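# Lift yellow foam block from floor onto its desk

## Task

Find the yellow foam block lying on the floor beneath one of the desks, and place it on that same desk's top surface, resting directly on the desk and not on any other object there. It must stay there on its own, without the robot holding or propping it. The robot must not tip over or be left leaning at the end.

## Robot and tools

ROBOT. A Hello Robot Stretch 3 with a single arm: a two-wheeled base (0.33 m long, 0.34 m wide), a lift that moves the arm up and down a mast, and a telescoping arm that reaches out to the robot's right side. It has no sideways drive, so to shift the gripper forward or back you drive the base. Turning in place pivots about the point midway between the drive wheels, 0.05 m behind the front edge. Fully retracted with the wrist folded, a turn sweeps a 0.28 m radius; an unfolded, level wrist sticks out past that circle. Loose objects may occasionally get a brief shove from outside.

FRAMES. Base frame: origin on the floor between the drive wheels, x ahead, y to the left, z up. hand_pose is reported in this frame, at the point where closed fingertips meet; with all wrist joints at zero its x axis is up, y points back along the arm toward the mast, z toward the rear. Odometry frame is the base frame where the scene began; heading is positive to the left, -3.142 to 3.142, and counts wheel slip as travel.

execute_actions. Argument actions: a list holding exactly one action (or empty, which only returns state and images). An action may contain base, joints, or both, plus optional contact_limits; its motions begin together and may finish at different times.
- base: exactly one key. translate_m is a straight-line offset in metres from the base's current measured position, -1 to 1, positive forward. rotate_rad is an offset turn in radians, -3.2 to 3.2, positive counter-clockwise (left). Offsets count from the last reported state.
- joints: absolute targets keyed by name. lift_m 0 to 1.1 (arm height on mast); arm_m 0 to 0.52 (extension); wrist_yaw_rad -1.345 to 4.42 (0 along the arm, positive toward the front, 3.0 folded over the base); wrist_pitch_rad -1.57 to 0.451 (0 level, negative tips fingers down); wrist_roll_rad -2.911 to 2.911 (0 fingers side by side); gripper_m -0.089 to 0.179 (bigger is wider; the actual fingertip gap is smaller, by 0.007 nearly closed to 0.025 wide open, and zero below 0.007); head_pan_rad -3.953 to 1.73 (0 forward, positive left, -1.57 looks along the arm); head_tilt_rad -1.53 to 0.419 (negative looks down). Done tolerances: lifts/arm/gripper ±0.004, wrist yaw/roll and head ±0.02, pitch ±0.05. Any joint left out may keep driving toward its earlier target.
- contact_limits: only arm_m, a motor_effort percentage 1 to 100 at which the arm motion halts (contact_stop); lower is gentler, too low stops instantly; above the maximum it is clipped.
- cameras: list from head_camera, nav_camera, wrist_camera, all; omitted/null/all gives all, [] gives none. Unknown keys, names or out-of-range values reject the call with no motion. A single action lasts at most 15 s.

wait: seconds 0 to 10; commands nothing and returns state and images. zoom_image: camera plus region [x0, y0, x1, y1] in pixels from the top-left, at most 504 by 504, of that camera's newest full image. finished_scene: scene number; ends the scene irreversibly and reports success, so only call it when the block sits stably on the desk. If a result reports a stop, later motion and finish calls in that same reply are skipped.

RESULTS. base_status and joint_status: done, off_target (resting away from target, maybe still pushing), contact_stop, time_out, torque_fault. After the last three the old target is dropped. Arm and lift stop when pushing firmly and then go slack until commanded again; a slack lift can sag under load or be pushed up by closing fingers on a surface. Base, wrist and head never stop on contact. on_its_own lists uncommanded behaviour; its "held at" is a target, not a position. motor_effort is percent of max, positive toward higher values, peak in brackets, with fixed bias and noise; rest effort out of range suggests pushing or carrying. Positive wheel effort drives forward. lidar_m: 12 distances from the base origin, 30-degree sectors, first straight ahead then counter-clockwise (4th left, 7th behind, 10th right), '-' nothing; plane 0.17 m high, so it sees desk legs not tops, range 0.15 to 12 m, blind to clear objects and to parts the robot itself hides. wrist_depth_mm (45 to 1000) and head_depth_mm (280 to 4000, image sideways) are 7x7 median depth grids from top-left. base_tilt in degrees, forward/right positive, with a fixed bias of up to about 4. turned_by_wheels and turned_by_imu give turning since last result.

PRACTICE. Full base speed only with lift_m below 0.30, arm_m below 0.03, wrist_yaw_rad above 2.54; otherwise slower. Fold or unfold the wrist only with lift_m 0.32 to 0.95, pitch -0.4, roll about 0; once folded the lift may go down to 0.25. With yaw below -0.4, keep pitch at -0.5 or lower. To grasp, command gripper_m below the block's width; release by opening at least 0.02 above where contact began. A reading or done status does not prove a grasp; check the cameras. Avoid dropping, slamming or hard shoving. Tipping risk: arm pushing on something rigid with the gripper above about 0.45 m, repeated pushes after a contact stop, driving while gripping something fixed, snagging furniture (worst in reverse). If the robot leans, reverse in small steps, pull the gripper free, and lower lift_m to about 0.2. Wrist servos shut off for 10 s after sustained strain. Shorter total robot motion is better.

Each tool is called after "Request:" as name(argument=value, ...), one argument or row to a line, values as JSON.

## Session

Request:
execute_actions(
  actions=[],
)

Scene clock: 0.00 s.
base_odometry: x=+0.000 y=+0.000 heading=+0.000 (m, m, rad; odometry frame)
turned_by_wheels: +0.000 (rad since the last result)
turned_by_imu: +0.000 (rad since the last result)
base_tilt: forward=-1.4 right=-1.4 (deg)
lidar_m: 0.81 0.82 0.99 1.88 1.89 1.02 0.91 0.92 1.11 1.57 1.44 0.90
head_depth_mm: 833 839 848 856 863 870 881 / 810 817 824 834 842 848 857 / 792 800 806 812 820 827 835 / 774 782 788 790 796 808 813 / 753 762 766 772 782 787 793 / 738 743 750 756 762 768 773 / 720 726 731 737 742 749 756
base_status: not commanded
joint_positions: lift_m=+0.580 arm_m=-0.003 wrist_yaw_rad=+3.053 wrist_pitch_rad=-0.555 wrist_roll_rad=+0.019 gripper_m=+0.037 head_pan_rad=+0.004 head_tilt_rad=+0.015
joint_status: not commanded
motor_effort: left_wheel=-1 right_wheel=+0 lift_m=+21 arm_m=+0 wrist_yaw_rad=-1 wrist_pitch_rad=+6 wrist_roll_rad=+1 gripper_m=+0 head_pan_rad=+0 head_tilt_rad=+3 (%)
hand_pose: x=-0.0032 y=+0.0621 z=+0.5634 quat_wxyz=(+0.225, +0.694, +0.162, +0.665) (m; base frame)
wrist_depth_mm: - - - - - - 841 / - - - - - - 855 / - - - - - - 870 / - - - - - - 895 / 880 886 - 896 921 940 875 / 782 788 - 791 824 808 809 / 690 697 688 702 699 711 719
pictures: head_camera (sideways: a quarter turn clockwise sets it upright), nav_camera (sideways: a quarter turn counterclockwise sets it upright), wrist_camera
Images, in order (width x height): head_camera 896x504, nav_camera 672x504, wrist_camera 644x364.

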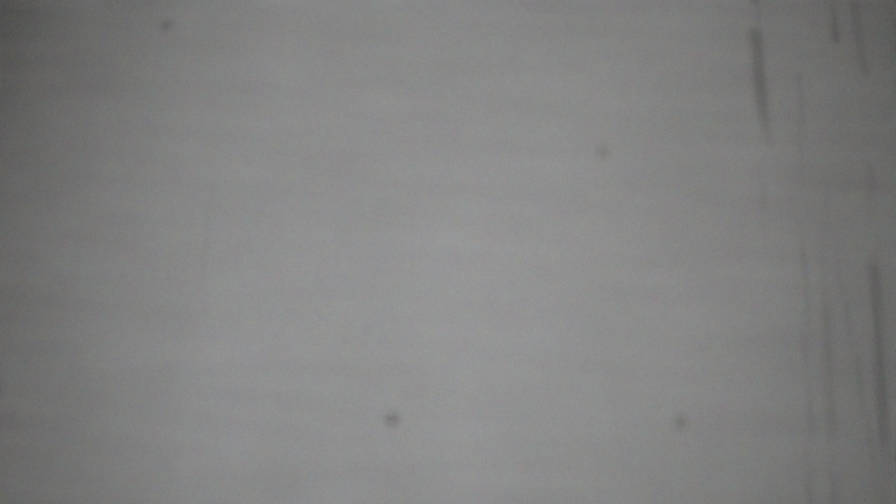

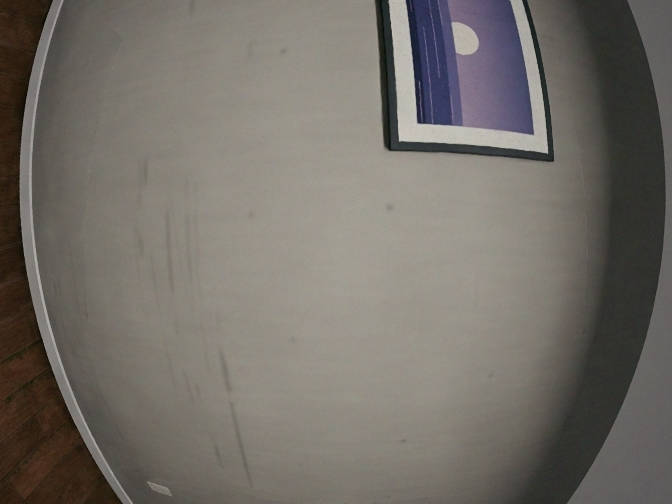

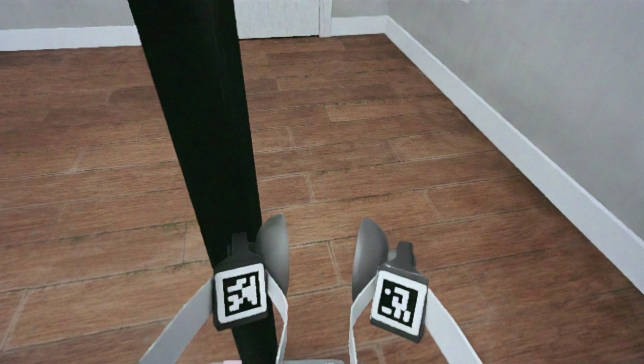

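Request:
execute_actions(
  actions=[
    {"joints":{"head_pan_rad":-2.2,"head_tilt_rad":-0.5,"lift_m":0.27,"wrist_pitch_rad":-0.4}},
  ],
  cameras=["nav_camera"],
)

Request:
execute_actions(
  actions=[
    {"joints":{"head_pan_rad":-3.9}},
  ],
  cameras=["nav_camera"],
)

Scene clock: 4.27 s.
base_odometry: x=+0.000 y=+0.000 heading=+0.000 (m, m, rad; odometry frame)
turned_by_wheels: +0.000 (rad since the last result)
turned_by_imu: +0.000 (rad since the last result)
base_tilt: forward=-1.4 right=-1.4 (deg)
lidar_m: 0.81 0.81 0.99 1.88 1.89 1.02 0.91 0.92 1.11 1.57 1.44 0.90
head_depth_mm: 838 892 959 1033 1118 1217 1287 / 902 964 1043 1129 1236 1352 1315 / 975 1054 1136 1249 1371 1489 1306 / 1061 1156 1258 1391 1551 1569 1296 / 1163 1271 1407 1570 1740 1543 1286 / 1293 1430 1594 1819 1899 1534 1283 / 1452 1615 1844 2140 1891 1528 1270
base_status: not commanded
joint_positions: lift_m=+0.270 arm_m=-0.003 wrist_yaw_rad=+3.053 wrist_pitch_rad=-0.422 wrist_roll_rad=+0.019 gripper_m=+0.037 head_pan_rad=-2.193 head_tilt_rad=-0.493
joint_status: all done
motor_effort: left_wheel=+0(0) right_wheel=+0(0) lift_m=+12(18) arm_m=+0(0) wrist_yaw_rad=-1(0) wrist_pitch_rad=+10(11) wrist_roll_rad=+1(0) gripper_m=+0(1) head_pan_rad=-3(32) head_tilt_rad=-3(30) (%)
hand_pose: x=-0.0015 y=+0.0809 z=+0.2823 quat_wxyz=(+0.180, +0.703, +0.116, +0.678) (m; base frame)
wrist_depth_mm: - - - - - - 827 / - - - - - - 842 / 871 867 938 924 946 969 846 / 690 690 707 734 738 744 760 / 574 570 - 592 605 610 614 / 485 504 - 525 525 508 520 / - - - - 425 445 446
pictures: nav_camera (sideways: a quarter turn counterclockwise sets it upright)
Images, in order (width x height): nav_camera 672x504.

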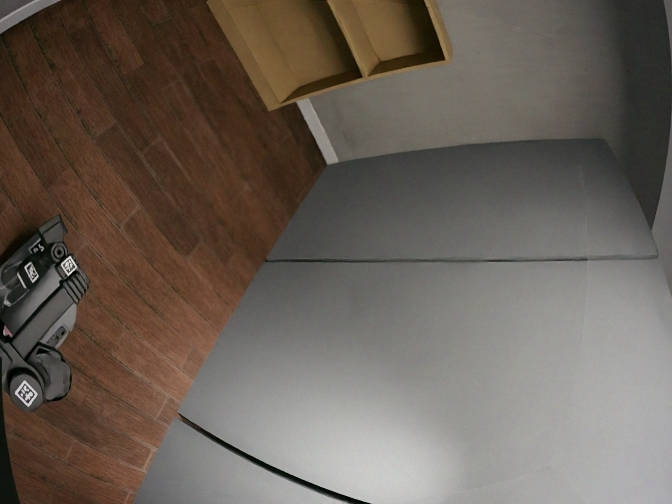

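Scene clock: 5.63 s.
base_odometry: x=+0.000 y=+0.000 heading=+0.000 (m, m, rad; odometry frame)
turned_by_wheels: +0.000 (rad since the last result)
turned_by_imu: +0.000 (rad since the last result)
base_tilt: forward=-1.3 right=-1.5 (deg)
lidar_m: 0.81 0.82 0.99 1.88 1.89 1.02 0.91 0.92 1.11 1.57 1.44 0.90
head_depth_mm: - - - - - - 1295 / 1817 1931 - - - - - / 1892 2064 2241 2429 2019 - - / 2033 2210 2427 2539 1946 1565 1301 / 2187 2401 2628 2561 1923 1549 1291 / 1072 1161 1270 1401 1565 1539 1281 / 967 1042 1129 1233 1354 1440 1276
base_status: not commanded
joint_positions: lift_m=+0.270 arm_m=-0.003 wrist_yaw_rad=+3.053 wrist_pitch_rad=-0.422 wrist_roll_rad=+0.019 gripper_m=+0.037 head_pan_rad=-3.893 head_tilt_rad=-0.494
joint_status: all done
motor_effort: left_wheel=-1(0) right_wheel=+0(0) lift_m=+12(12) arm_m=-1(1) wrist_yaw_rad=-1(0) wrist_pitch_rad=+10(10) wrist_roll_rad=+1(1) gripper_m=+0(1) head_pan_rad=-2(30) head_tilt_rad=-2(3) (%)
hand_pose: x=-0.0015 y=+0.0809 z=+0.2823 quat_wxyz=(+0.180, +0.703, +0.116, +0.678) (m; base frame)
wrist_depth_mm: - - - - - - 837 / - - - - - - 845 / 863 879 932 919 934 951 844 / 683 698 713 717 727 740 745 / 567 573 - 595 612 607 619 / 490 501 - 520 523 512 517 / - - - - 430 445 449
pictures: nav_camera (sideways: a quarter turn counterclockwise sets it upright)
Images, in order (width x height): nav_camera 672x504.

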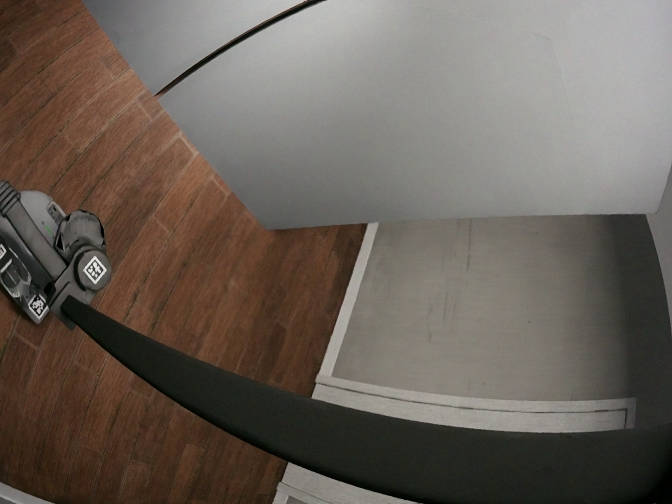

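Request:
execute_actions(
  actions=[
    {"base":{"rotate_rad":2.2},"joints":{"head_pan_rad":1.2}},
  ],
  cameras=[],
)

Request:
execute_actions(
  actions=[
    {"base":{"translate_m":1}},
  ],
  cameras=[],
)

Request:
execute_actions(
  actions=[
    {"base":{"translate_m":0.5}},
  ],
  cameras=["nav_camera"],
)

Scene clock: 9.13 s.
base_odometry: x=+0.000 y=+0.000 heading=+2.200 (m, m, rad; odometry frame)
turned_by_wheels: +2.200 (rad since the last result)
turned_by_imu: +2.179 (rad since the last result)
base_tilt: forward=-1.3 right=-1.5 (deg)
lidar_m: 1.91 0.98 0.91 0.92 1.17 1.57 1.30 0.87 0.81 0.82 1.05 1.88
head_depth_mm: 748 822 905 1014 1145 1314 1323 / 750 820 908 1014 1152 1320 1311 / 761 823 907 1018 1151 1326 1305 / 763 851 926 1041 1175 1366 1294 / 755 829 917 1025 1160 1344 1284 / 756 830 921 1027 1164 1340 1281 / 759 832 921 1032 1165 1349 1268
base_status: done
joint_positions: lift_m=+0.270 arm_m=-0.003 wrist_yaw_rad=+3.053 wrist_pitch_rad=-0.422 wrist_roll_rad=+0.019 gripper_m=+0.037 head_pan_rad=+1.193 head_tilt_rad=-0.494
joint_status: all done
motor_effort: left_wheel=-1(7) right_wheel=+1(7) lift_m=+12(12) arm_m=+0(1) wrist_yaw_rad=-1(1) wrist_pitch_rad=+10(10) wrist_roll_rad=+0(1) gripper_m=+0(0) head_pan_rad=+3(34) head_tilt_rad=-4(3) (%)
hand_pose: x=-0.0015 y=+0.0809 z=+0.2823 quat_wxyz=(+0.180, +0.703, +0.116, +0.678) (m; base frame)
wrist_depth_mm: - - - 989 857 807 759 / - - - - 943 855 794 / 862 889 924 911 924 902 848 / 694 693 710 724 728 748 764 / 568 576 - 589 618 605 623 / 486 502 - 528 522 516 514 / - - - - 425 442 450
pictures: none
No camera images: the call's "cameras" was empty. Leave "cameras" out to get every camera's image.

Scene clock: 14.07 s.
base_odometry: x=-0.588 y=+0.809 heading=+2.200 (m, m, rad; odometry frame)
turned_by_wheels: +0.000 (rad since the last result)
turned_by_imu: +0.004 (rad since the last result)
base_tilt: forward=-1.3 right=-1.5 (deg)
lidar_m: 1.01 1.30 0.51 0.52 0.66 1.45 1.94 1.30 1.22 1.24 1.05 0.97
head_depth_mm: 3068 3306 3263 2679 2008 1591 1319 / 3073 3363 3628 2643 1967 1576 1312 / 409 3291 3602 2605 1953 1572 1299 / 400 438 483 540 611 721 1207 / 401 439 485 542 614 707 838 / 402 440 487 543 616 712 842 / 403 441 489 546 620 716 849
base_status: done
joint_positions: lift_m=+0.270 arm_m=-0.003 wrist_yaw_rad=+3.053 wrist_pitch_rad=-0.421 wrist_roll_rad=+0.019 gripper_m=+0.037 head_pan_rad=+1.193 head_tilt_rad=-0.494
joint_status: not commanded
motor_effort: left_wheel=-1(5) right_wheel=+1(6) lift_m=+13(13) arm_m=+0(1) wrist_yaw_rad=+0(0) wrist_pitch_rad=+10(10) wrist_roll_rad=+1(1) gripper_m=+0(0) head_pan_rad=+3(3) head_tilt_rad=-2(3) (%)
hand_pose: x=-0.0015 y=+0.0809 z=+0.2824 quat_wxyz=(+0.180, +0.703, +0.116, +0.678) (m; base frame)
wrist_depth_mm: 792 716 591 558 506 - - / 878 780 648 597 542 - - / 879 839 707 655 592 959 981 / 689 694 718 692 635 749 751 / 569 573 - 585 611 607 615 / 487 504 - 521 527 512 517 / - - - - 428 445 450
pictures: none
No camera images: the call's "cameras" was empty. Leave "cameras" out to get every camera's image.

Scene clock: 17.30 s.
base_odometry: x=-0.883 y=+1.213 heading=+2.200 (m, m, rad; odometry frame)
turned_by_wheels: +0.000 (rad since the last result)
turned_by_imu: +0.002 (rad since the last result)
base_tilt: forward=-1.4 right=-1.4 (deg)
lidar_m: 0.56 0.72 1.59 0.64 0.60 0.87 2.25 1.52 1.42 0.85 0.56 0.55
head_depth_mm: 1910 1820 1738 1692 1622 1502 1319 / 2827 2899 2701 2389 1983 1567 1310 / 2907 3200 3408 2610 1959 1565 1302 / 2929 3213 3449 2578 1947 1559 1296 / 2936 3183 3409 2531 1920 1552 1291 / 2957 3215 3451 2504 1903 1523 1276 / 2957 3215 3430 2482 1880 1519 1267
base_status: done
joint_positions: lift_m=+0.270 arm_m=-0.003 wrist_yaw_rad=+3.053 wrist_pitch_rad=-0.421 wrist_roll_rad=+0.019 gripper_m=+0.037 head_pan_rad=+1.193 head_tilt_rad=-0.494
joint_status: not commanded
motor_effort: left_wheel=-1(4) right_wheel=+1(6) lift_m=+13(12) arm_m=+0(0) wrist_yaw_rad=+0(0) wrist_pitch_rad=+10(10) wrist_roll_rad=+1(1) gripper_m=+0(0) head_pan_rad=+3(3) head_tilt_rad=-2(4) (%)
hand_pose: x=-0.0015 y=+0.0809 z=+0.2824 quat_wxyz=(+0.180, +0.703, +0.116, +0.678) (m; base frame)
wrist_depth_mm: 488 453 731 - - - - / 543 498 768 - - - - / 634 550 823 923 948 981 971 / 672 618 723 710 730 744 760 / 573 578 - 591 604 609 611 / 486 509 - 523 526 513 521 / - - - - 427 443 450
pictures: nav_camera (sideways: a quarter turn counterclockwise sets it upright)
Images, in order (width x height): nav_camera 672x504.

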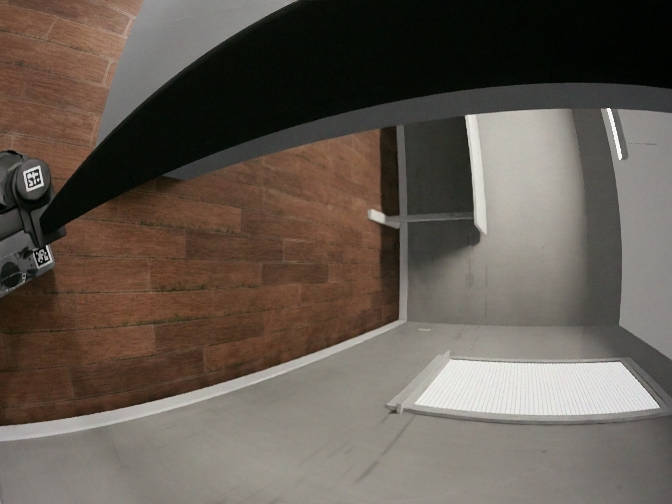

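Request:
execute_actions(
  actions=[
    {"base":{"rotate_rad":1.25},"joints":{"head_pan_rad":0.7}},
  ],
  cameras=[],
)

Request:
execute_actions(
  actions=[
    {"base":{"translate_m":1}},
  ],
)

Scene clock: 19.87 s.
base_odometry: x=-0.883 y=+1.213 heading=-2.833 (m, m, rad; odometry frame)
turned_by_wheels: +1.250 (rad since the last result)
turned_by_imu: +1.238 (rad since the last result)
base_tilt: forward=-1.4 right=-1.4 (deg)
lidar_m: 2.88 0.53 0.51 1.80 1.86 1.44 1.42 0.70 0.56 0.55 0.59 0.87
head_depth_mm: 651 3064 3571 2681 1986 1596 1318 / 573 652 752 894 1854 1581 1310 / 514 576 652 753 890 1092 1267 / 464 515 576 651 752 891 1094 / 424 466 515 575 652 752 896 / 401 443 491 557 639 759 937 / 446 500 567 660 787 977 1213
base_status: done
joint_positions: lift_m=+0.270 arm_m=-0.003 wrist_yaw_rad=+3.053 wrist_pitch_rad=-0.421 wrist_roll_rad=+0.019 gripper_m=+0.037 head_pan_rad=+0.707 head_tilt_rad=-0.494
joint_status: all done
motor_effort: left_wheel=-1(6) right_wheel=+1(6) lift_m=+13(13) arm_m=+0(1) wrist_yaw_rad=-1(0) wrist_pitch_rad=+10(10) wrist_roll_rad=+1(1) gripper_m=+0(0) head_pan_rad=-2(23) head_tilt_rad=-4(3) (%)
hand_pose: x=-0.0015 y=+0.0809 z=+0.2824 quat_wxyz=(+0.180, +0.703, +0.116, +0.678) (m; base frame)
wrist_depth_mm: - - - - - 662 428 / - - - - - 655 446 / 866 872 963 919 939 648 481 / 685 694 710 723 742 632 523 / 567 574 - 590 607 588 575 / 484 506 - 520 520 510 519 / - - - - 424 447 448
pictures: none
No camera images: the call's "cameras" was empty. Leave "cameras" out to get every camera's image.

Scene clock: 24.80 s.
base_odometry: x=-1.836 y=+0.910 heading=-2.834 (m, m, rad; odometry frame)
turned_by_wheels: +0.000 (rad since the last result)
turned_by_imu: +0.004 (rad since the last result)
base_tilt: forward=-1.4 right=-1.5 (deg)
lidar_m: 1.89 2.49 2.96 1.21 0.43 0.50 1.81 0.84 0.65 0.64 0.68 1.01
head_depth_mm: 2228 2179 2561 2617 1988 1582 1319 / 2427 2443 2783 2651 1977 1574 1309 / 2647 2459 3032 2615 1969 1566 1304 / 2876 3134 3357 2555 1922 1558 1300 / 3193 3486 3655 2569 1915 1543 1291 / 3283 3566 3631 2509 1886 1533 1276 / 3029 3294 3402 2457 1872 1519 1271
base_status: done
joint_positions: lift_m=+0.270 arm_m=-0.003 wrist_yaw_rad=+3.053 wrist_pitch_rad=-0.421 wrist_roll_rad=+0.019 gripper_m=+0.037 head_pan_rad=+0.707 head_tilt_rad=-0.494
joint_status: not commanded
motor_effort: left_wheel=-2(6) right_wheel=+1(7) lift_m=+13(13) arm_m=+0(1) wrist_yaw_rad=-1(1) wrist_pitch_rad=+10(10) wrist_roll_rad=+1(1) gripper_m=+0(0) head_pan_rad=-2(2) head_tilt_rad=-2(2) (%)
hand_pose: x=-0.0015 y=+0.0809 z=+0.2825 quat_wxyz=(+0.180, +0.703, +0.116, +0.678) (m; base frame)
wrist_depth_mm: 346 348 - - - - - / 377 378 - - - - - / 414 408 898 933 949 954 970 / 456 450 716 714 728 746 763 / 511 502 - 598 609 603 617 / 486 506 - 519 522 516 519 / - - - - 426 441 447
pictures: head_camera (sideways: a quarter turn clockwise sets it upright), nav_camera (sideways: a quarter turn counterclockwise sets it upright), wrist_camera
Images, in order (width x height): head_camera 896x504, nav_camera 672x504, wrist_camera 644x364.

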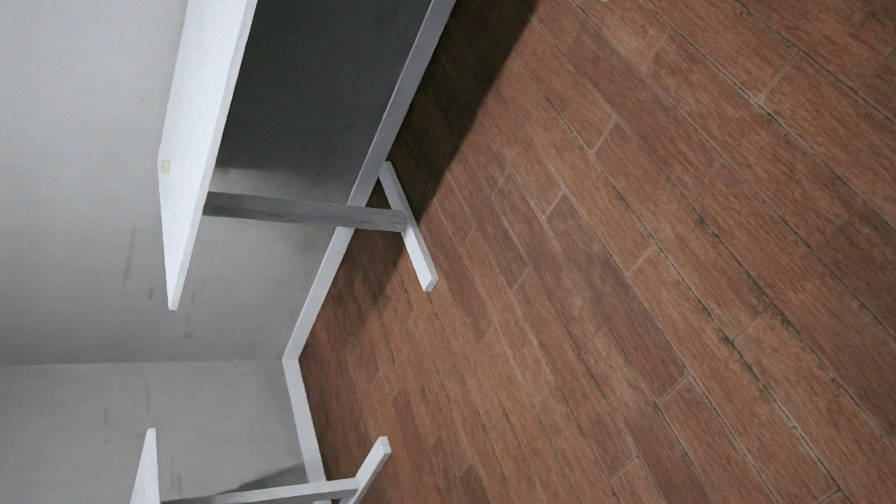

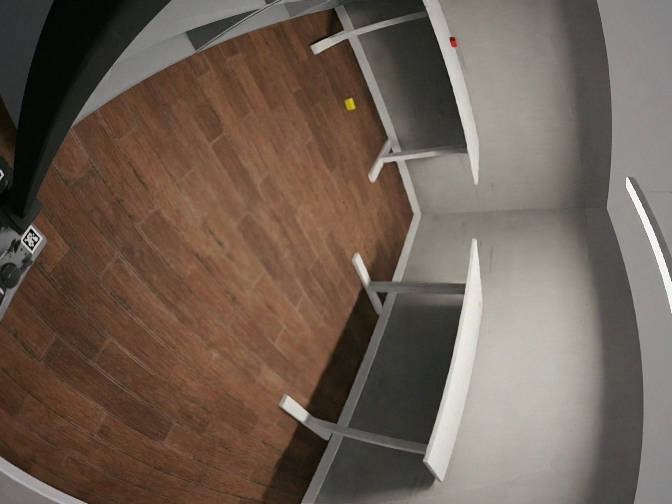

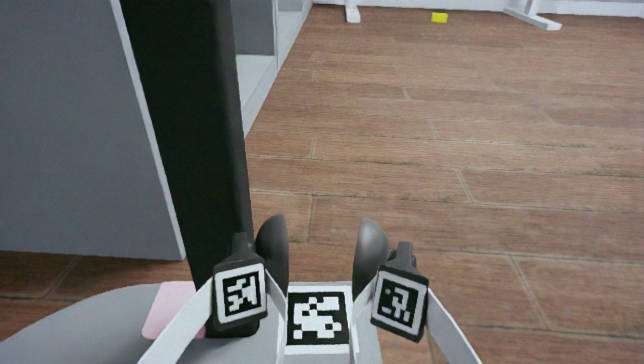

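Request:
execute_actions(
  actions=[
    {"base":{"rotate_rad":1.05},"joints":{"head_pan_rad":0.2,"head_tilt_rad":-0.7}},
  ],
  cameras=[],
)

Request:
execute_actions(
  actions=[
    {"base":{"translate_m":1}},
  ],
  cameras=[],
)

Request:
execute_actions(
  actions=[
    {"base":{"translate_m":0.6}},
  ],
  cameras=["head_camera","nav_camera"],
)

Scene clock: 28.03 s.
base_odometry: x=-1.836 y=+0.910 heading=-1.784 (m, m, rad; odometry frame)
turned_by_wheels: +1.050 (rad since the last result)
turned_by_imu: +1.040 (rad since the last result)
base_tilt: forward=-1.4 right=-1.4 (deg)
lidar_m: 2.96 1.21 0.39 0.49 1.86 0.84 0.65 0.64 0.68 1.00 1.89 2.49
head_depth_mm: 3083 3445 2580 2019 1644 1386 1204 / 2961 3298 2555 1980 1627 1381 1194 / 2971 3216 2490 1960 1622 1379 1185 / 2872 3171 2496 1947 1601 1359 1179 / 2795 3065 2435 1926 1586 1350 1173 / 2708 2982 2423 1912 1573 1334 1169 / 2691 2923 2329 1882 1538 1323 1161
base_status: done
joint_positions: lift_m=+0.270 arm_m=-0.003 wrist_yaw_rad=+3.053 wrist_pitch_rad=-0.421 wrist_roll_rad=+0.019 gripper_m=+0.037 head_pan_rad=+0.207 head_tilt_rad=-0.691
joint_status: all done
motor_effort: left_wheel=-1(6) right_wheel=+1(7) lift_m=+13(12) arm_m=-1(1) wrist_yaw_rad=+0(0) wrist_pitch_rad=+10(10) wrist_roll_rad=+1(1) gripper_m=+0(0) head_pan_rad=-2(23) head_tilt_rad=-4(20) (%)
hand_pose: x=-0.0015 y=+0.0809 z=+0.2825 quat_wxyz=(+0.180, +0.703, +0.116, +0.678) (m; base frame)
wrist_depth_mm: - - - 685 468 386 - / - - - 739 491 415 - / 855 885 924 800 520 734 804 / 686 702 716 715 544 605 704 / 568 573 - 595 559 589 613 / 487 506 - 525 525 511 519 / - - - - 428 446 448
pictures: none
No camera images: the call's "cameras" was empty. Leave "cameras" out to get every camera's image.

Scene clock: 32.97 s.
base_odometry: x=-2.047 y=-0.068 heading=-1.784 (m, m, rad; odometry frame)
turned_by_wheels: +0.000 (rad since the last result)
turned_by_imu: +0.004 (rad since the last result)
base_tilt: forward=-1.4 right=-1.5 (deg)
lidar_m: 1.97 1.78 1.39 0.71 1.10 0.84 1.56 1.53 1.64 1.52 1.92 1.64
head_depth_mm: 2063 2497 2573 2006 1641 1385 1204 / 1775 2328 2364 1986 1618 1381 1196 / 1743 2359 2503 1954 1614 1372 1189 / 1675 2306 2467 1928 1611 1360 1182 / 1625 2221 2415 1933 1582 1349 1174 / 1581 2198 2360 1896 1567 1346 1168 / 1537 2125 2317 1889 1561 1334 1157
base_status: done
joint_positions: lift_m=+0.270 arm_m=-0.003 wrist_yaw_rad=+3.053 wrist_pitch_rad=-0.421 wrist_roll_rad=+0.019 gripper_m=+0.037 head_pan_rad=+0.207 head_tilt_rad=-0.692
joint_status: not commanded
motor_effort: left_wheel=-1(5) right_wheel=+1(7) lift_m=+12(13) arm_m=-1(0) wrist_yaw_rad=+0(0) wrist_pitch_rad=+9(10) wrist_roll_rad=+1(1) gripper_m=+0(0) head_pan_rad=-2(2) head_tilt_rad=-3(5) (%)
hand_pose: x=-0.0015 y=+0.0809 z=+0.2825 quat_wxyz=(+0.180, +0.703, +0.116, +0.678) (m; base frame)
wrist_depth_mm: 869 916 967 741 - - - / 885 950 961 844 - - - / 701 707 792 848 936 969 993 / 636 673 720 723 724 751 756 / 566 571 - 590 616 602 622 / 484 512 - 522 524 511 523 / - - - - 427 446 447
pictures: none
No camera images: the call's "cameras" was empty. Leave "cameras" out to get every camera's image.

Scene clock: 36.60 s.
base_odometry: x=-2.174 y=-0.654 heading=-1.784 (m, m, rad; odometry frame)
turned_by_wheels: +0.000 (rad since the last result)
turned_by_imu: +0.002 (rad since the last result)
base_tilt: forward=-1.4 right=-1.4 (deg)
lidar_m: 1.38 1.67 1.17 1.13 0.92 1.41 1.40 2.07 1.57 1.59 1.23 1.78
head_depth_mm: 1568 1110 2177 2005 1637 1390 1202 / 1479 1083 2006 1984 1637 1378 1199 / 1430 1055 2004 1848 1613 1371 1185 / 1389 1027 1989 1943 1604 1364 1182 / 1357 959 1923 1927 1583 1354 1177 / 1320 939 1870 1909 1564 1348 1165 / 1289 924 1826 1873 1560 1334 1160
base_status: done
joint_positions: lift_m=+0.270 arm_m=-0.003 wrist_yaw_rad=+3.053 wrist_pitch_rad=-0.421 wrist_roll_rad=+0.019 gripper_m=+0.037 head_pan_rad=+0.207 head_tilt_rad=-0.692
joint_status: not commanded
motor_effort: left_wheel=-1(5) right_wheel=+1(8) lift_m=+12(13) arm_m=+0(0) wrist_yaw_rad=-1(1) wrist_pitch_rad=+10(10) wrist_roll_rad=+1(1) gripper_m=+0(0) head_pan_rad=-2(2) head_tilt_rad=-2(3) (%)
hand_pose: x=-0.0015 y=+0.0809 z=+0.2825 quat_wxyz=(+0.180, +0.703, +0.116, +0.678) (m; base frame)
wrist_depth_mm: 721 - - - - - - / 793 973 - - - - - / 777 854 931 915 962 967 980 / 689 692 716 729 728 740 753 / 565 576 - 591 610 609 615 / 481 505 - 525 522 512 524 / - - - - 423 446 451
pictures: head_camera (sideways: a quarter turn clockwise sets it upright), nav_camera (sideways: a quarter turn counterclockwise sets it upright)
Images, in order (width x height): head_camera 896x504, nav_camera 672x504.

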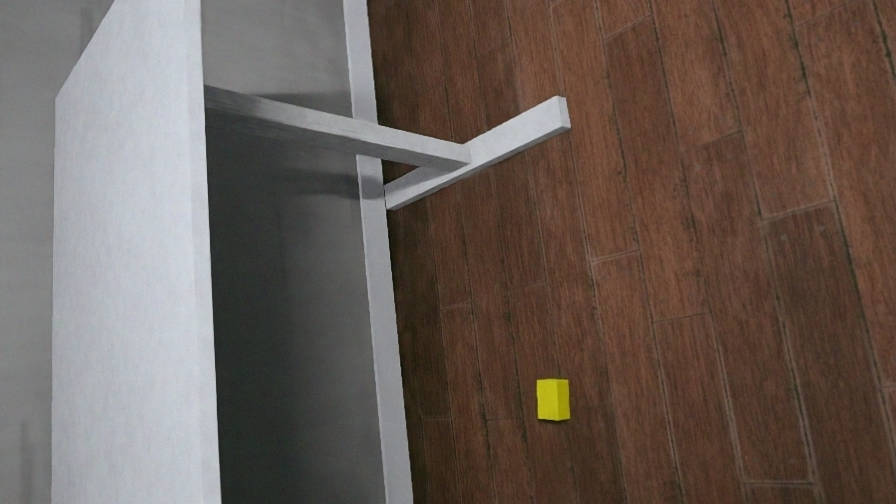

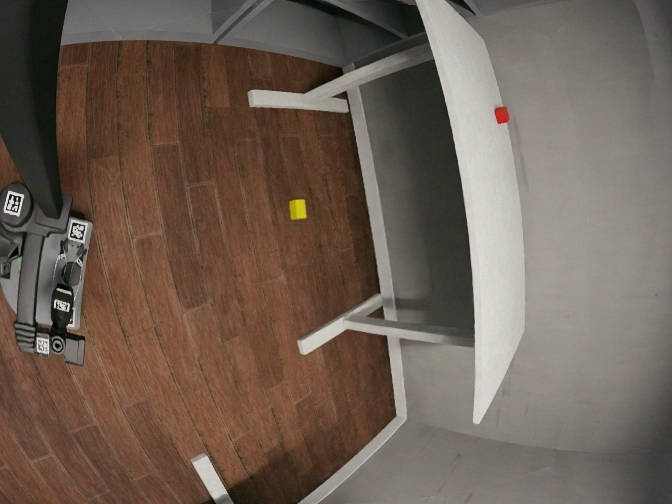

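Request:
execute_actions(
  actions=[
    {"base":{"rotate_rad":0.54}},
  ],
  cameras=[],
)

Request:
execute_actions(
  actions=[
    {"base":{"translate_m":0.42}},
  ],
  cameras=[],
)

Request:
execute_actions(
  actions=[
    {"base":{"rotate_rad":1.6},"joints":{"head_pan_rad":-1.57,"head_tilt_rad":-0.9}},
  ],
  cameras=[],
)

Request:
execute_actions(
  actions=[
    {"joints":{"lift_m":0.33}},
  ],
  cameras=[],
)

Request:
execute_actions(
  actions=[
    {"joints":{"wrist_yaw_rad":0,"gripper_m":0.175,"arm_m":0.1}},
  ],
  cameras=[],
)

Request:
execute_actions(
  actions=[
    {"joints":{"wrist_pitch_rad":-0.7,"lift_m":0.12}},
  ],
)

Scene clock: 39.93 s.
base_odometry: x=-2.174 y=-0.654 heading=-1.244 (m, m, rad; odometry frame)
turned_by_wheels: +0.540 (rad since the last result)
turned_by_imu: +0.535 (rad since the last result)
base_tilt: forward=-1.4 right=-1.4 (deg)
lidar_m: 1.67 1.17 1.13 0.91 1.40 1.42 2.07 1.57 1.61 1.23 1.79 1.38
head_depth_mm: 1355 931 1771 1939 1646 1390 1205 / 1379 959 1836 1984 1636 1381 1198 / 1400 991 1910 1979 1598 1366 1185 / 1387 981 1972 1956 1597 1355 1178 / 1353 1014 2014 1870 1578 1354 1177 / 1327 1326 2063 1849 1567 1343 1172 / 1471 1689 2108 1834 1564 1338 1161
base_status: done
joint_positions: lift_m=+0.270 arm_m=-0.003 wrist_yaw_rad=+3.053 wrist_pitch_rad=-0.421 wrist_roll_rad=+0.019 gripper_m=+0.037 head_pan_rad=+0.207 head_tilt_rad=-0.692
joint_status: not commanded
motor_effort: left_wheel=-1(6) right_wheel=+1(7) lift_m=+13(13) arm_m=+0(0) wrist_yaw_rad=-1(0) wrist_pitch_rad=+10(10) wrist_roll_rad=+1(1) gripper_m=+0(0) head_pan_rad=-2(2) head_tilt_rad=-4(4) (%)
hand_pose: x=-0.0015 y=+0.0809 z=+0.2825 quat_wxyz=(+0.180, +0.703, +0.116, +0.678) (m; base frame)
wrist_depth_mm: - - 960 - - - 984 / - - 993 - - - 969 / 875 874 937 906 941 964 952 / 692 702 716 723 725 750 757 / 571 580 - 587 612 613 623 / 484 511 - 525 521 511 518 / - - - - 425 443 447
pictures: none
No camera images: the call's "cameras" was empty. Leave "cameras" out to get every camera's image.

Scene clock: 43.00 s.
base_odometry: x=-2.039 y=-1.052 heading=-1.244 (m, m, rad; odometry frame)
turned_by_wheels: +0.000 (rad since the last result)
turned_by_imu: +0.002 (rad since the last result)
base_tilt: forward=-1.3 right=-1.4 (deg)
lidar_m: 1.26 0.96 0.89 1.30 1.33 1.72 2.48 1.89 1.28 1.28 1.05 1.05
head_depth_mm: 1041 924 665 553 1641 1390 1198 / 1071 900 655 564 1624 1382 1195 / 1094 884 646 1655 1611 1369 1186 / 1118 870 637 1726 1601 1364 1182 / 1151 857 630 1765 1582 1348 1172 / 1165 844 621 1749 1491 1335 1162 / 1220 829 637 1727 1562 1305 1156
base_status: done
joint_positions: lift_m=+0.270 arm_m=-0.003 wrist_yaw_rad=+3.053 wrist_pitch_rad=-0.421 wrist_roll_rad=+0.019 gripper_m=+0.037 head_pan_rad=+0.207 head_tilt_rad=-0.692
joint_status: not commanded
motor_effort: left_wheel=-1(6) right_wheel=+1(6) lift_m=+13(13) arm_m=-1(1) wrist_yaw_rad=-1(1) wrist_pitch_rad=+10(10) wrist_roll_rad=+1(1) gripper_m=+0(0) head_pan_rad=-2(2) head_tilt_rad=-3(3) (%)
hand_pose: x=-0.0015 y=+0.0809 z=+0.2825 quat_wxyz=(+0.179, +0.703, +0.116, +0.678) (m; base frame)
wrist_depth_mm: - 880 - - - 867 - / - 967 - - - 974 - / 867 886 945 923 929 910 940 / 688 697 715 728 727 744 716 / 570 571 - 599 619 612 622 / 482 510 - 526 524 514 520 / - - - - 425 448 449
pictures: none
No camera images: the call's "cameras" was empty. Leave "cameras" out to get every camera's image.

Scene clock: 45.43 s.
base_odometry: x=-2.039 y=-1.052 heading=+0.356 (m, m, rad; odometry frame)
turned_by_wheels: +1.600 (rad since the last result)
turned_by_imu: +1.583 (rad since the last result)
base_tilt: forward=-1.3 right=-1.4 (deg)
lidar_m: 1.30 1.02 1.72 2.49 2.20 1.28 1.28 1.05 1.06 1.26 0.96 0.90
head_depth_mm: 754 595 1577 1655 1445 1277 1145 / 738 586 1623 1641 1426 1268 1138 / 728 580 1641 1636 1425 1259 1169 / 718 574 1674 1615 1380 1252 - / 707 566 1711 1597 1398 1244 1104 / 697 561 1733 1592 1383 1239 1111 / 691 553 1715 1508 1383 1228 1105
base_status: done
joint_positions: lift_m=+0.270 arm_m=-0.003 wrist_yaw_rad=+3.053 wrist_pitch_rad=-0.421 wrist_roll_rad=+0.019 gripper_m=+0.037 head_pan_rad=-1.563 head_tilt_rad=-0.889
joint_status: all done
motor_effort: left_wheel=-2(7) right_wheel=+1(6) lift_m=+13(13) arm_m=+0(1) wrist_yaw_rad=+0(0) wrist_pitch_rad=+10(10) wrist_roll_rad=+1(1) gripper_m=+0(0) head_pan_rad=-1(31) head_tilt_rad=-5(22) (%)
hand_pose: x=-0.0015 y=+0.0809 z=+0.2825 quat_wxyz=(+0.179, +0.703, +0.116, +0.678) (m; base frame)
wrist_depth_mm: - - - - - - - / - - - - - - - / 877 875 929 941 939 973 990 / 697 697 708 734 728 745 758 / 568 574 - 592 610 605 615 / 491 504 - 523 523 515 522 / - - - - 429 444 452
pictures: none
No camera images: the call's "cameras" was empty. Leave "cameras" out to get every camera's image.

Scene clock: 46.80 s.
base_odometry: x=-2.039 y=-1.052 heading=+0.356 (m, m, rad; odometry frame)
turned_by_wheels: +0.000 (rad since the last result)
turned_by_imu: +0.000 (rad since the last result)
base_tilt: forward=-1.4 right=-1.5 (deg)
lidar_m: 1.30 1.02 1.72 2.49 2.20 1.28 1.28 1.05 1.06 1.26 0.96 0.90
head_depth_mm: 753 595 1591 1661 1444 1275 1142 / 742 589 1613 1648 1429 1266 1138 / 727 579 1635 1627 1419 1263 1179 / 717 572 1666 1618 1384 1251 - / 710 568 1702 1602 1402 1252 1108 / 698 560 1726 1590 1384 1236 1113 / 689 555 1714 1511 1384 1229 1106
base_status: not commanded
joint_positions: lift_m=+0.330 arm_m=-0.003 wrist_yaw_rad=+3.053 wrist_pitch_rad=-0.421 wrist_roll_rad=+0.019 gripper_m=+0.037 head_pan_rad=-1.563 head_tilt_rad=-0.889
joint_status: all done
motor_effort: left_wheel=-2(1) right_wheel=+1(1) lift_m=+29(32) arm_m=-1(1) wrist_yaw_rad=+0(1) wrist_pitch_rad=+10(10) wrist_roll_rad=+1(1) gripper_m=+0(0) head_pan_rad=-2(2) head_tilt_rad=-5(6) (%)
hand_pose: x=-0.0015 y=+0.0809 z=+0.3416 quat_wxyz=(+0.179, +0.703, +0.116, +0.678) (m; base frame)
wrist_depth_mm: - - - - - - - / - - - - - - - / - - - - - - - / 786 791 822 824 835 863 869 / 654 658 - 677 695 690 705 / 565 566 - 571 602 593 590 / 486 508 - - 488 513 510
pictures: none
No camera images: the call's "cameras" was empty. Leave "cameras" out to get every camera's image.

Scene clock: 49.33 s.
base_odometry: x=-2.039 y=-1.052 heading=+0.356 (m, m, rad; odometry frame)
turned_by_wheels: +0.000 (rad since the last result)
turned_by_imu: +0.000 (rad since the last result)
base_tilt: forward=-1.4 right=-1.4 (deg)
lidar_m: 1.30 1.02 1.72 2.49 2.21 1.28 1.28 1.05 1.06 1.26 0.96 0.90
head_depth_mm: 753 595 1589 1661 1439 1280 1143 / 740 587 1618 1641 1434 1273 1143 / 729 580 1641 1623 1423 1296 - / 719 574 1670 1608 1393 - 1163 / 708 566 1707 1605 1403 1244 1141 / 695 561 1716 1580 1390 1232 1112 / 689 555 1706 1504 1378 1233 1106
base_status: not commanded
joint_positions: lift_m=+0.330 arm_m=+0.100 wrist_yaw_rad=+0.003 wrist_pitch_rad=-0.421 wrist_roll_rad=+0.019 gripper_m=+0.175 head_pan_rad=-1.563 head_tilt_rad=-0.889
joint_status: all done
motor_effort: left_wheel=-2(1) right_wheel=+1(1) lift_m=+29(30) arm_m=+2(3) wrist_yaw_rad=-3(4) wrist_pitch_rad=+10(10) wrist_roll_rad=+1(1) gripper_m=+0(82) head_pan_rad=-2(2) head_tilt_rad=-6(5) (%)
hand_pose: x=-0.0208 y=-0.4687 z=+0.3416 quat_wxyz=(+0.685, +0.148, -0.697, -0.148) (m; base frame)
wrist_depth_mm: 736 948 915 865 835 800 782 / 577 - 978 946 912 872 838 / 622 992 - 988 975 934 895 / 728 763 828 816 842 863 868 / 631 668 674 676 691 714 708 / - 565 569 572 583 585 609 / 462 489 498 486 481 514 -
pictures: none
No camera images: the call's "cameras" was empty. Leave "cameras" out to get every camera's image.

Scene clock: 52.07 s.
base_odometry: x=-2.039 y=-1.052 heading=+0.356 (m, m, rad; odometry frame)
turned_by_wheels: +0.000 (rad since the last result)
turned_by_imu: +0.000 (rad since the last result)
base_tilt: forward=-1.4 right=-1.4 (deg)
lidar_m: 1.30 1.02 1.72 2.49 2.20 1.28 1.28 1.05 1.06 1.27 0.96 0.90
head_depth_mm: 752 595 1579 1660 1443 1278 1145 / 740 588 1607 1640 1433 1270 1144 / 728 580 1633 1628 1419 1260 1152 / 718 573 1667 1611 1391 1288 - / 709 567 1701 1606 1396 1244 1137 / 697 560 1728 1585 1389 1236 1111 / 689 554 1697 1509 1383 1229 1106
base_status: not commanded
joint_positions: lift_m=+0.120 arm_m=+0.100 wrist_yaw_rad=+0.003 wrist_pitch_rad=-0.709 wrist_roll_rad=+0.019 gripper_m=+0.175 head_pan_rad=-1.563 head_tilt_rad=-0.889
joint_status: all done
motor_effort: left_wheel=-1(2) right_wheel=+1(1) lift_m=+12(26) arm_m=+2(2) wrist_yaw_rad=-3(2) wrist_pitch_rad=+4(9) wrist_roll_rad=+1(1) gripper_m=+1(0) head_pan_rad=-2(1) head_tilt_rad=-5(5) (%)
hand_pose: x=-0.0211 y=-0.4236 z=+0.0741 quat_wxyz=(+0.657, +0.244, -0.669, -0.247) (m; base frame)
wrist_depth_mm: 434 442 449 456 463 467 471 / 367 373 377 377 327 392 396 / 317 320 324 330 332 336 340 / 280 282 286 289 292 294 297 / 254 256 254 258 261 262 264 / - 228 230 232 233 236 240 / 202 208 210 211 214 214 -
pictures: head_camera (sideways: a quarter turn clockwise sets it upright), nav_camera (sideways: a quarter turn counterclockwise sets it upright), wrist_camera
Images, in order (width x height): head_camera 896x504, nav_camera 672x504, wrist_camera 644x364.

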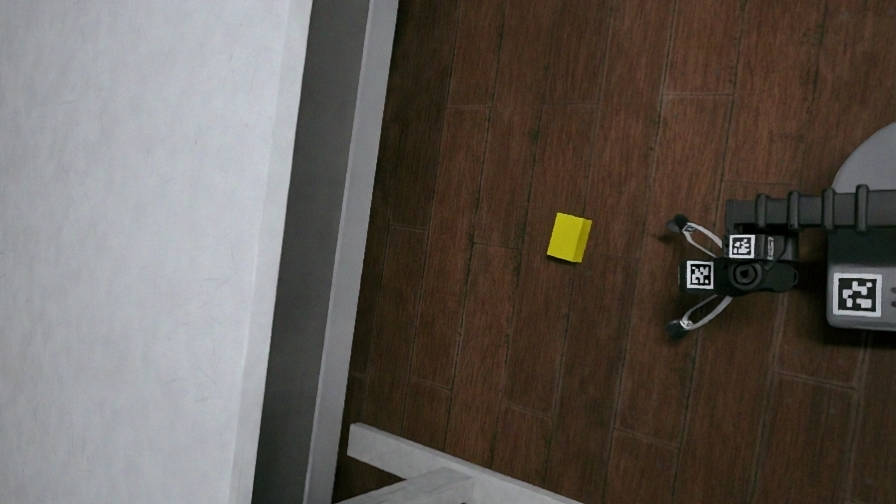

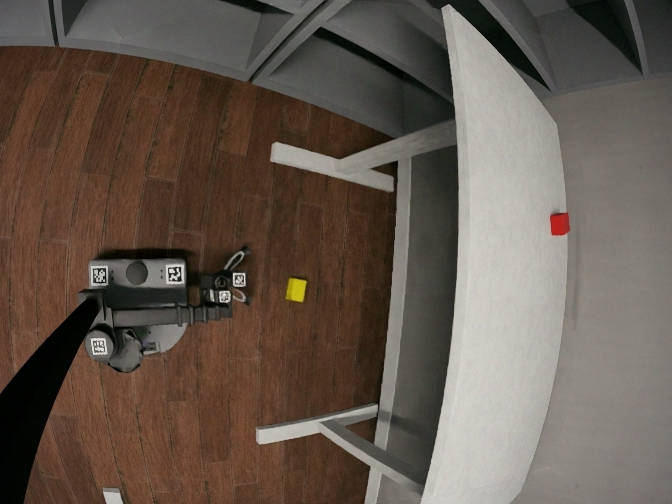

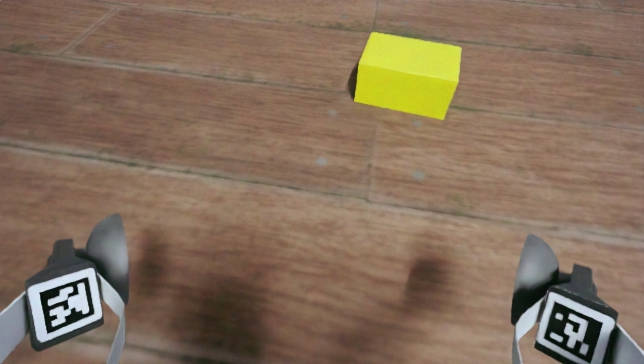

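Offset ~0.085 rearward; rotate by −0.135.

Request:
execute_actions(
  actions=[
    {"base":{"rotate_rad":-0.135},"joints":{"arm_m":0.24,"lift_m":0.08}},
  ],
  cameras=["head_camera","wrist_camera"],
)

Scene clock: 54.83 s.
base_odometry: x=-2.039 y=-1.052 heading=+0.221 (m, m, rad; odometry frame)
turned_by_wheels: -0.135 (rad since the last result)
turned_by_imu: -0.135 (rad since the last result)
base_tilt: forward=-1.4 right=-1.4 (deg)
lidar_m: 0.98 1.02 1.72 2.49 1.88 1.79 1.28 1.76 1.05 1.26 0.96 0.90
head_depth_mm: 755 594 1677 1646 1442 1273 1145 / 740 586 1672 1639 1437 1269 1138 / 730 579 1676 1633 1419 1265 1165 / 719 573 1677 1620 1411 1217 1158 / 708 567 1667 1596 1395 1244 1136 / 697 560 1669 1579 1390 1236 1111 / 690 554 1661 1575 1382 1225 1103
base_status: done
joint_positions: lift_m=+0.080 arm_m=+0.240 wrist_yaw_rad=+0.002 wrist_pitch_rad=-0.709 wrist_roll_rad=+0.019 gripper_m=+0.175 head_pan_rad=-1.563 head_tilt_rad=-0.889
joint_status: all done
motor_effort: left_wheel=+1(4) right_wheel=-1(4) lift_m=+13(14) arm_m=+2(3) wrist_yaw_rad=-2(3) wrist_pitch_rad=+4(4) wrist_roll_rad=+1(1) gripper_m=+0(0) head_pan_rad=-2(2) head_tilt_rad=-5(5) (%)
hand_pose: x=-0.0212 y=-0.5635 z=+0.0340 quat_wxyz=(+0.657, +0.244, -0.669, -0.248) (m; base frame)
wrist_depth_mm: 356 357 366 370 376 381 385 / 300 306 305 234 317 320 322 / 260 264 216 205 271 274 276 / 230 232 231 225 238 241 243 / 208 210 209 210 212 214 216 / - 187 188 190 191 193 197 / 167 171 172 173 174 175 -
pictures: head_camera (sideways: a quarter turn clockwise sets it upright), wrist_camera
Images, in order (width x height): head_camera 896x504, wrist_camera 644x364.

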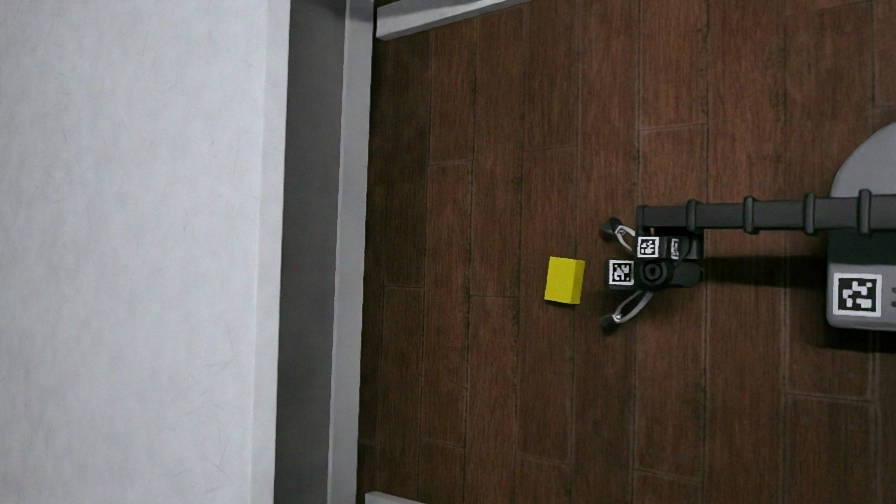

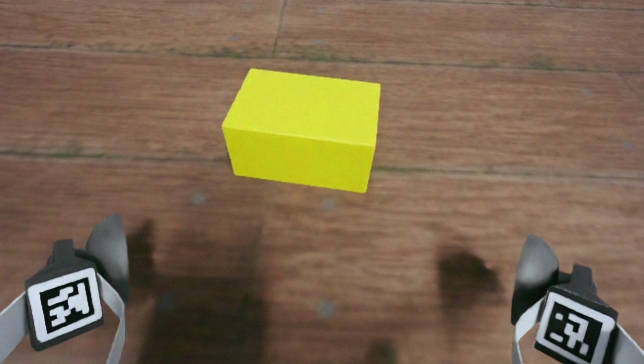

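Request:
execute_actions(
  actions=[
    {"base":{"translate_m":0.012},"joints":{"arm_m":0.335,"lift_m":0.07}},
  ],
  cameras=["wrist_camera"],
)

Request:
execute_actions(
  actions=[
    {"joints":{"gripper_m":0.05}},
  ],
  cameras=["wrist_camera"],
)

Request:
execute_actions(
  actions=[
    {"joints":{"lift_m":0.7,"arm_m":0}},
  ],
)

Scene clock: 57.43 s.
base_odometry: x=-2.027 y=-1.049 heading=+0.221 (m, m, rad; odometry frame)
turned_by_wheels: +0.000 (rad since the last result)
turned_by_imu: +0.000 (rad since the last result)
base_tilt: forward=-1.4 right=-1.4 (deg)
lidar_m: 0.99 1.01 1.72 2.49 1.89 1.80 1.29 1.77 1.06 1.26 0.95 0.89
head_depth_mm: 752 595 1672 1648 1448 1274 1145 / 739 588 1667 1637 1425 1265 1141 / 729 580 1666 1637 1415 1260 1153 / 717 574 1663 1609 1461 1247 1158 / 707 566 1666 1595 1390 1243 1137 / 697 560 1665 1593 1390 1232 1111 / 688 554 1667 1567 1383 1229 1108
base_status: done
joint_positions: lift_m=+0.070 arm_m=+0.335 wrist_yaw_rad=+0.002 wrist_pitch_rad=-0.709 wrist_roll_rad=+0.019 gripper_m=+0.175 head_pan_rad=-1.563 head_tilt_rad=-0.889
joint_status: all done
motor_effort: left_wheel=+1(4) right_wheel=-2(2) lift_m=+12(10) arm_m=+1(0) wrist_yaw_rad=-2(2) wrist_pitch_rad=+4(4) wrist_roll_rad=+0(1) gripper_m=+0(0) head_pan_rad=-2(2) head_tilt_rad=-5(5) (%)
hand_pose: x=-0.0212 y=-0.6585 z=+0.0241 quat_wxyz=(+0.657, +0.244, -0.669, -0.248) (m; base frame)
wrist_depth_mm: 331 340 342 349 356 357 368 / 283 287 290 295 298 302 306 / 246 248 252 253 255 260 262 / 217 218 211 164 225 226 229 / 196 198 148 147 154 202 203 / - 176 139 135 138 182 186 / - 161 161 160 160 165 -
pictures: wrist_camera
Images, in order (width x height): wrist_camera 644x364.

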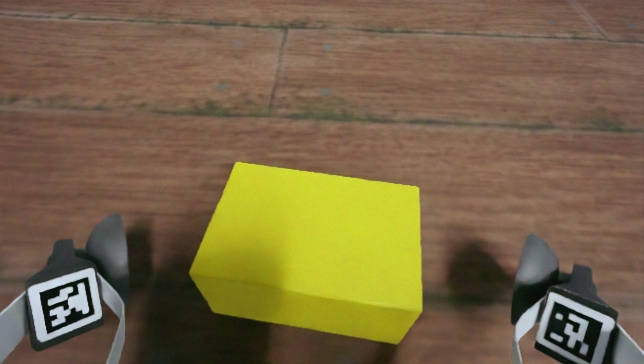

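Scene clock: 59.17 s.
base_odometry: x=-2.027 y=-1.049 heading=+0.221 (m, m, rad; odometry frame)
turned_by_wheels: +0.000 (rad since the last result)
turned_by_imu: +0.000 (rad since the last result)
base_tilt: forward=-1.3 right=-1.4 (deg)
lidar_m: 0.99 1.01 1.72 2.49 1.89 1.80 1.29 1.77 1.06 1.26 0.95 0.89
head_depth_mm: 753 594 1681 1651 1442 1278 1142 / 740 586 1673 1652 1429 1267 1135 / 730 578 1663 1622 1430 1261 1155 / 716 573 1662 1613 1464 1250 1159 / 708 566 1659 1608 1393 1243 1133 / 697 559 1664 1579 1396 1233 1112 / 689 554 1658 1574 1381 1228 1103
base_status: not commanded
joint_positions: lift_m=+0.070 arm_m=+0.335 wrist_yaw_rad=+0.002 wrist_pitch_rad=-0.710 wrist_roll_rad=+0.019 gripper_m=+0.051 head_pan_rad=-1.563 head_tilt_rad=-0.889
joint_status: all done
motor_effort: left_wheel=+1(0) right_wheel=-1(2) lift_m=+12(12) arm_m=+2(2) wrist_yaw_rad=-2(2) wrist_pitch_rad=+5(5) wrist_roll_rad=+1(1) gripper_m=-19(90) head_pan_rad=-2(2) head_tilt_rad=-6(5) (%)
hand_pose: x=-0.0212 y=-0.6583 z=+0.0238 quat_wxyz=(+0.657, +0.244, -0.669, -0.248) (m; base frame)
wrist_depth_mm: 331 340 344 346 353 359 365 / 282 287 291 292 296 301 304 / 245 246 250 252 256 258 260 / 216 217 215 162 221 227 229 / 194 196 144 145 147 202 203 / 175 179 135 133 132 182 183 / 163 159 162 160 160 163 166
pictures: wrist_camera
Images, in order (width x height): wrist_camera 644x364.

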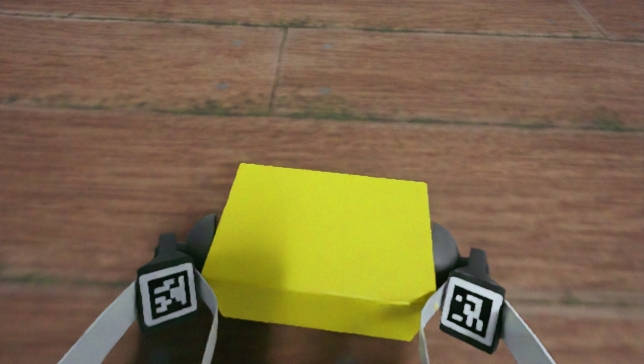

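Scene clock: 65.73 s.
base_odometry: x=-2.027 y=-1.049 heading=+0.221 (m, m, rad; odometry frame)
turned_by_wheels: +0.000 (rad since the last result)
turned_by_imu: -0.001 (rad since the last result)
base_tilt: forward=-1.4 right=-1.4 (deg)
lidar_m: 0.99 1.01 1.72 2.49 1.90 1.80 1.29 1.78 1.06 1.26 0.95 0.88
head_depth_mm: 752 595 1683 1649 1443 1300 1157 / 740 587 1679 1640 1427 - - / 728 581 1670 1630 1423 - - / 720 573 1675 1619 1461 - - / 708 567 1669 1594 1413 1241 1133 / 698 561 1666 1592 1395 1238 1110 / 689 555 1650 1566 1378 1224 1104
base_status: not commanded
joint_positions: lift_m=+0.700 arm_m=+0.000 wrist_yaw_rad=+0.002 wrist_pitch_rad=-0.711 wrist_roll_rad=+0.019 gripper_m=+0.051 head_pan_rad=-1.563 head_tilt_rad=-0.889
joint_status: all done
motor_effort: left_wheel=+1(1) right_wheel=-2(2) lift_m=+30(28) arm_m=-2(3) wrist_yaw_rad=-2(1) wrist_pitch_rad=+5(5) wrist_roll_rad=+1(1) gripper_m=-20(20) head_pan_rad=-2(2) head_tilt_rad=-6(5) (%)
hand_pose: x=-0.0212 y=-0.3236 z=+0.6526 quat_wxyz=(+0.657, +0.245, -0.668, -0.248) (m; base frame)
wrist_depth_mm: - - - - - - - / 711 - - - - - - / - - - - - - 889 / 989 975 - 162 - - 983 / 909 913 144 145 147 953 922 / 811 839 135 134 132 847 841 / 745 745 755 752 744 764 771
pictures: head_camera (sideways: a quarter turn clockwise sets it upright), nav_camera (sideways: a quarter turn counterclockwise sets it upright), wrist_camera
Images, in order (width x height): head_camera 896x504, nav_camera 672x504, wrist_camera 644x364.

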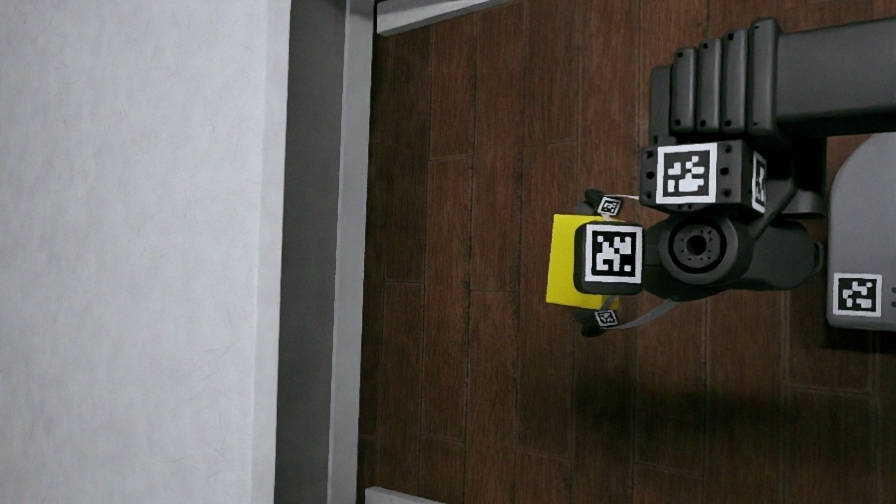

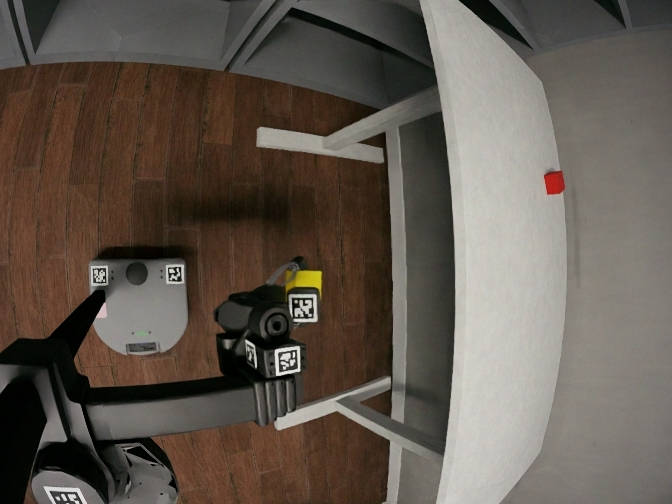

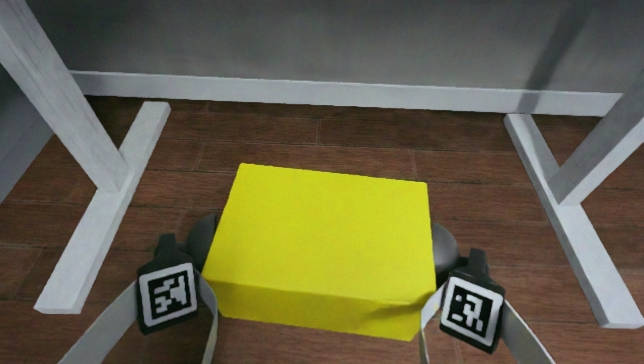

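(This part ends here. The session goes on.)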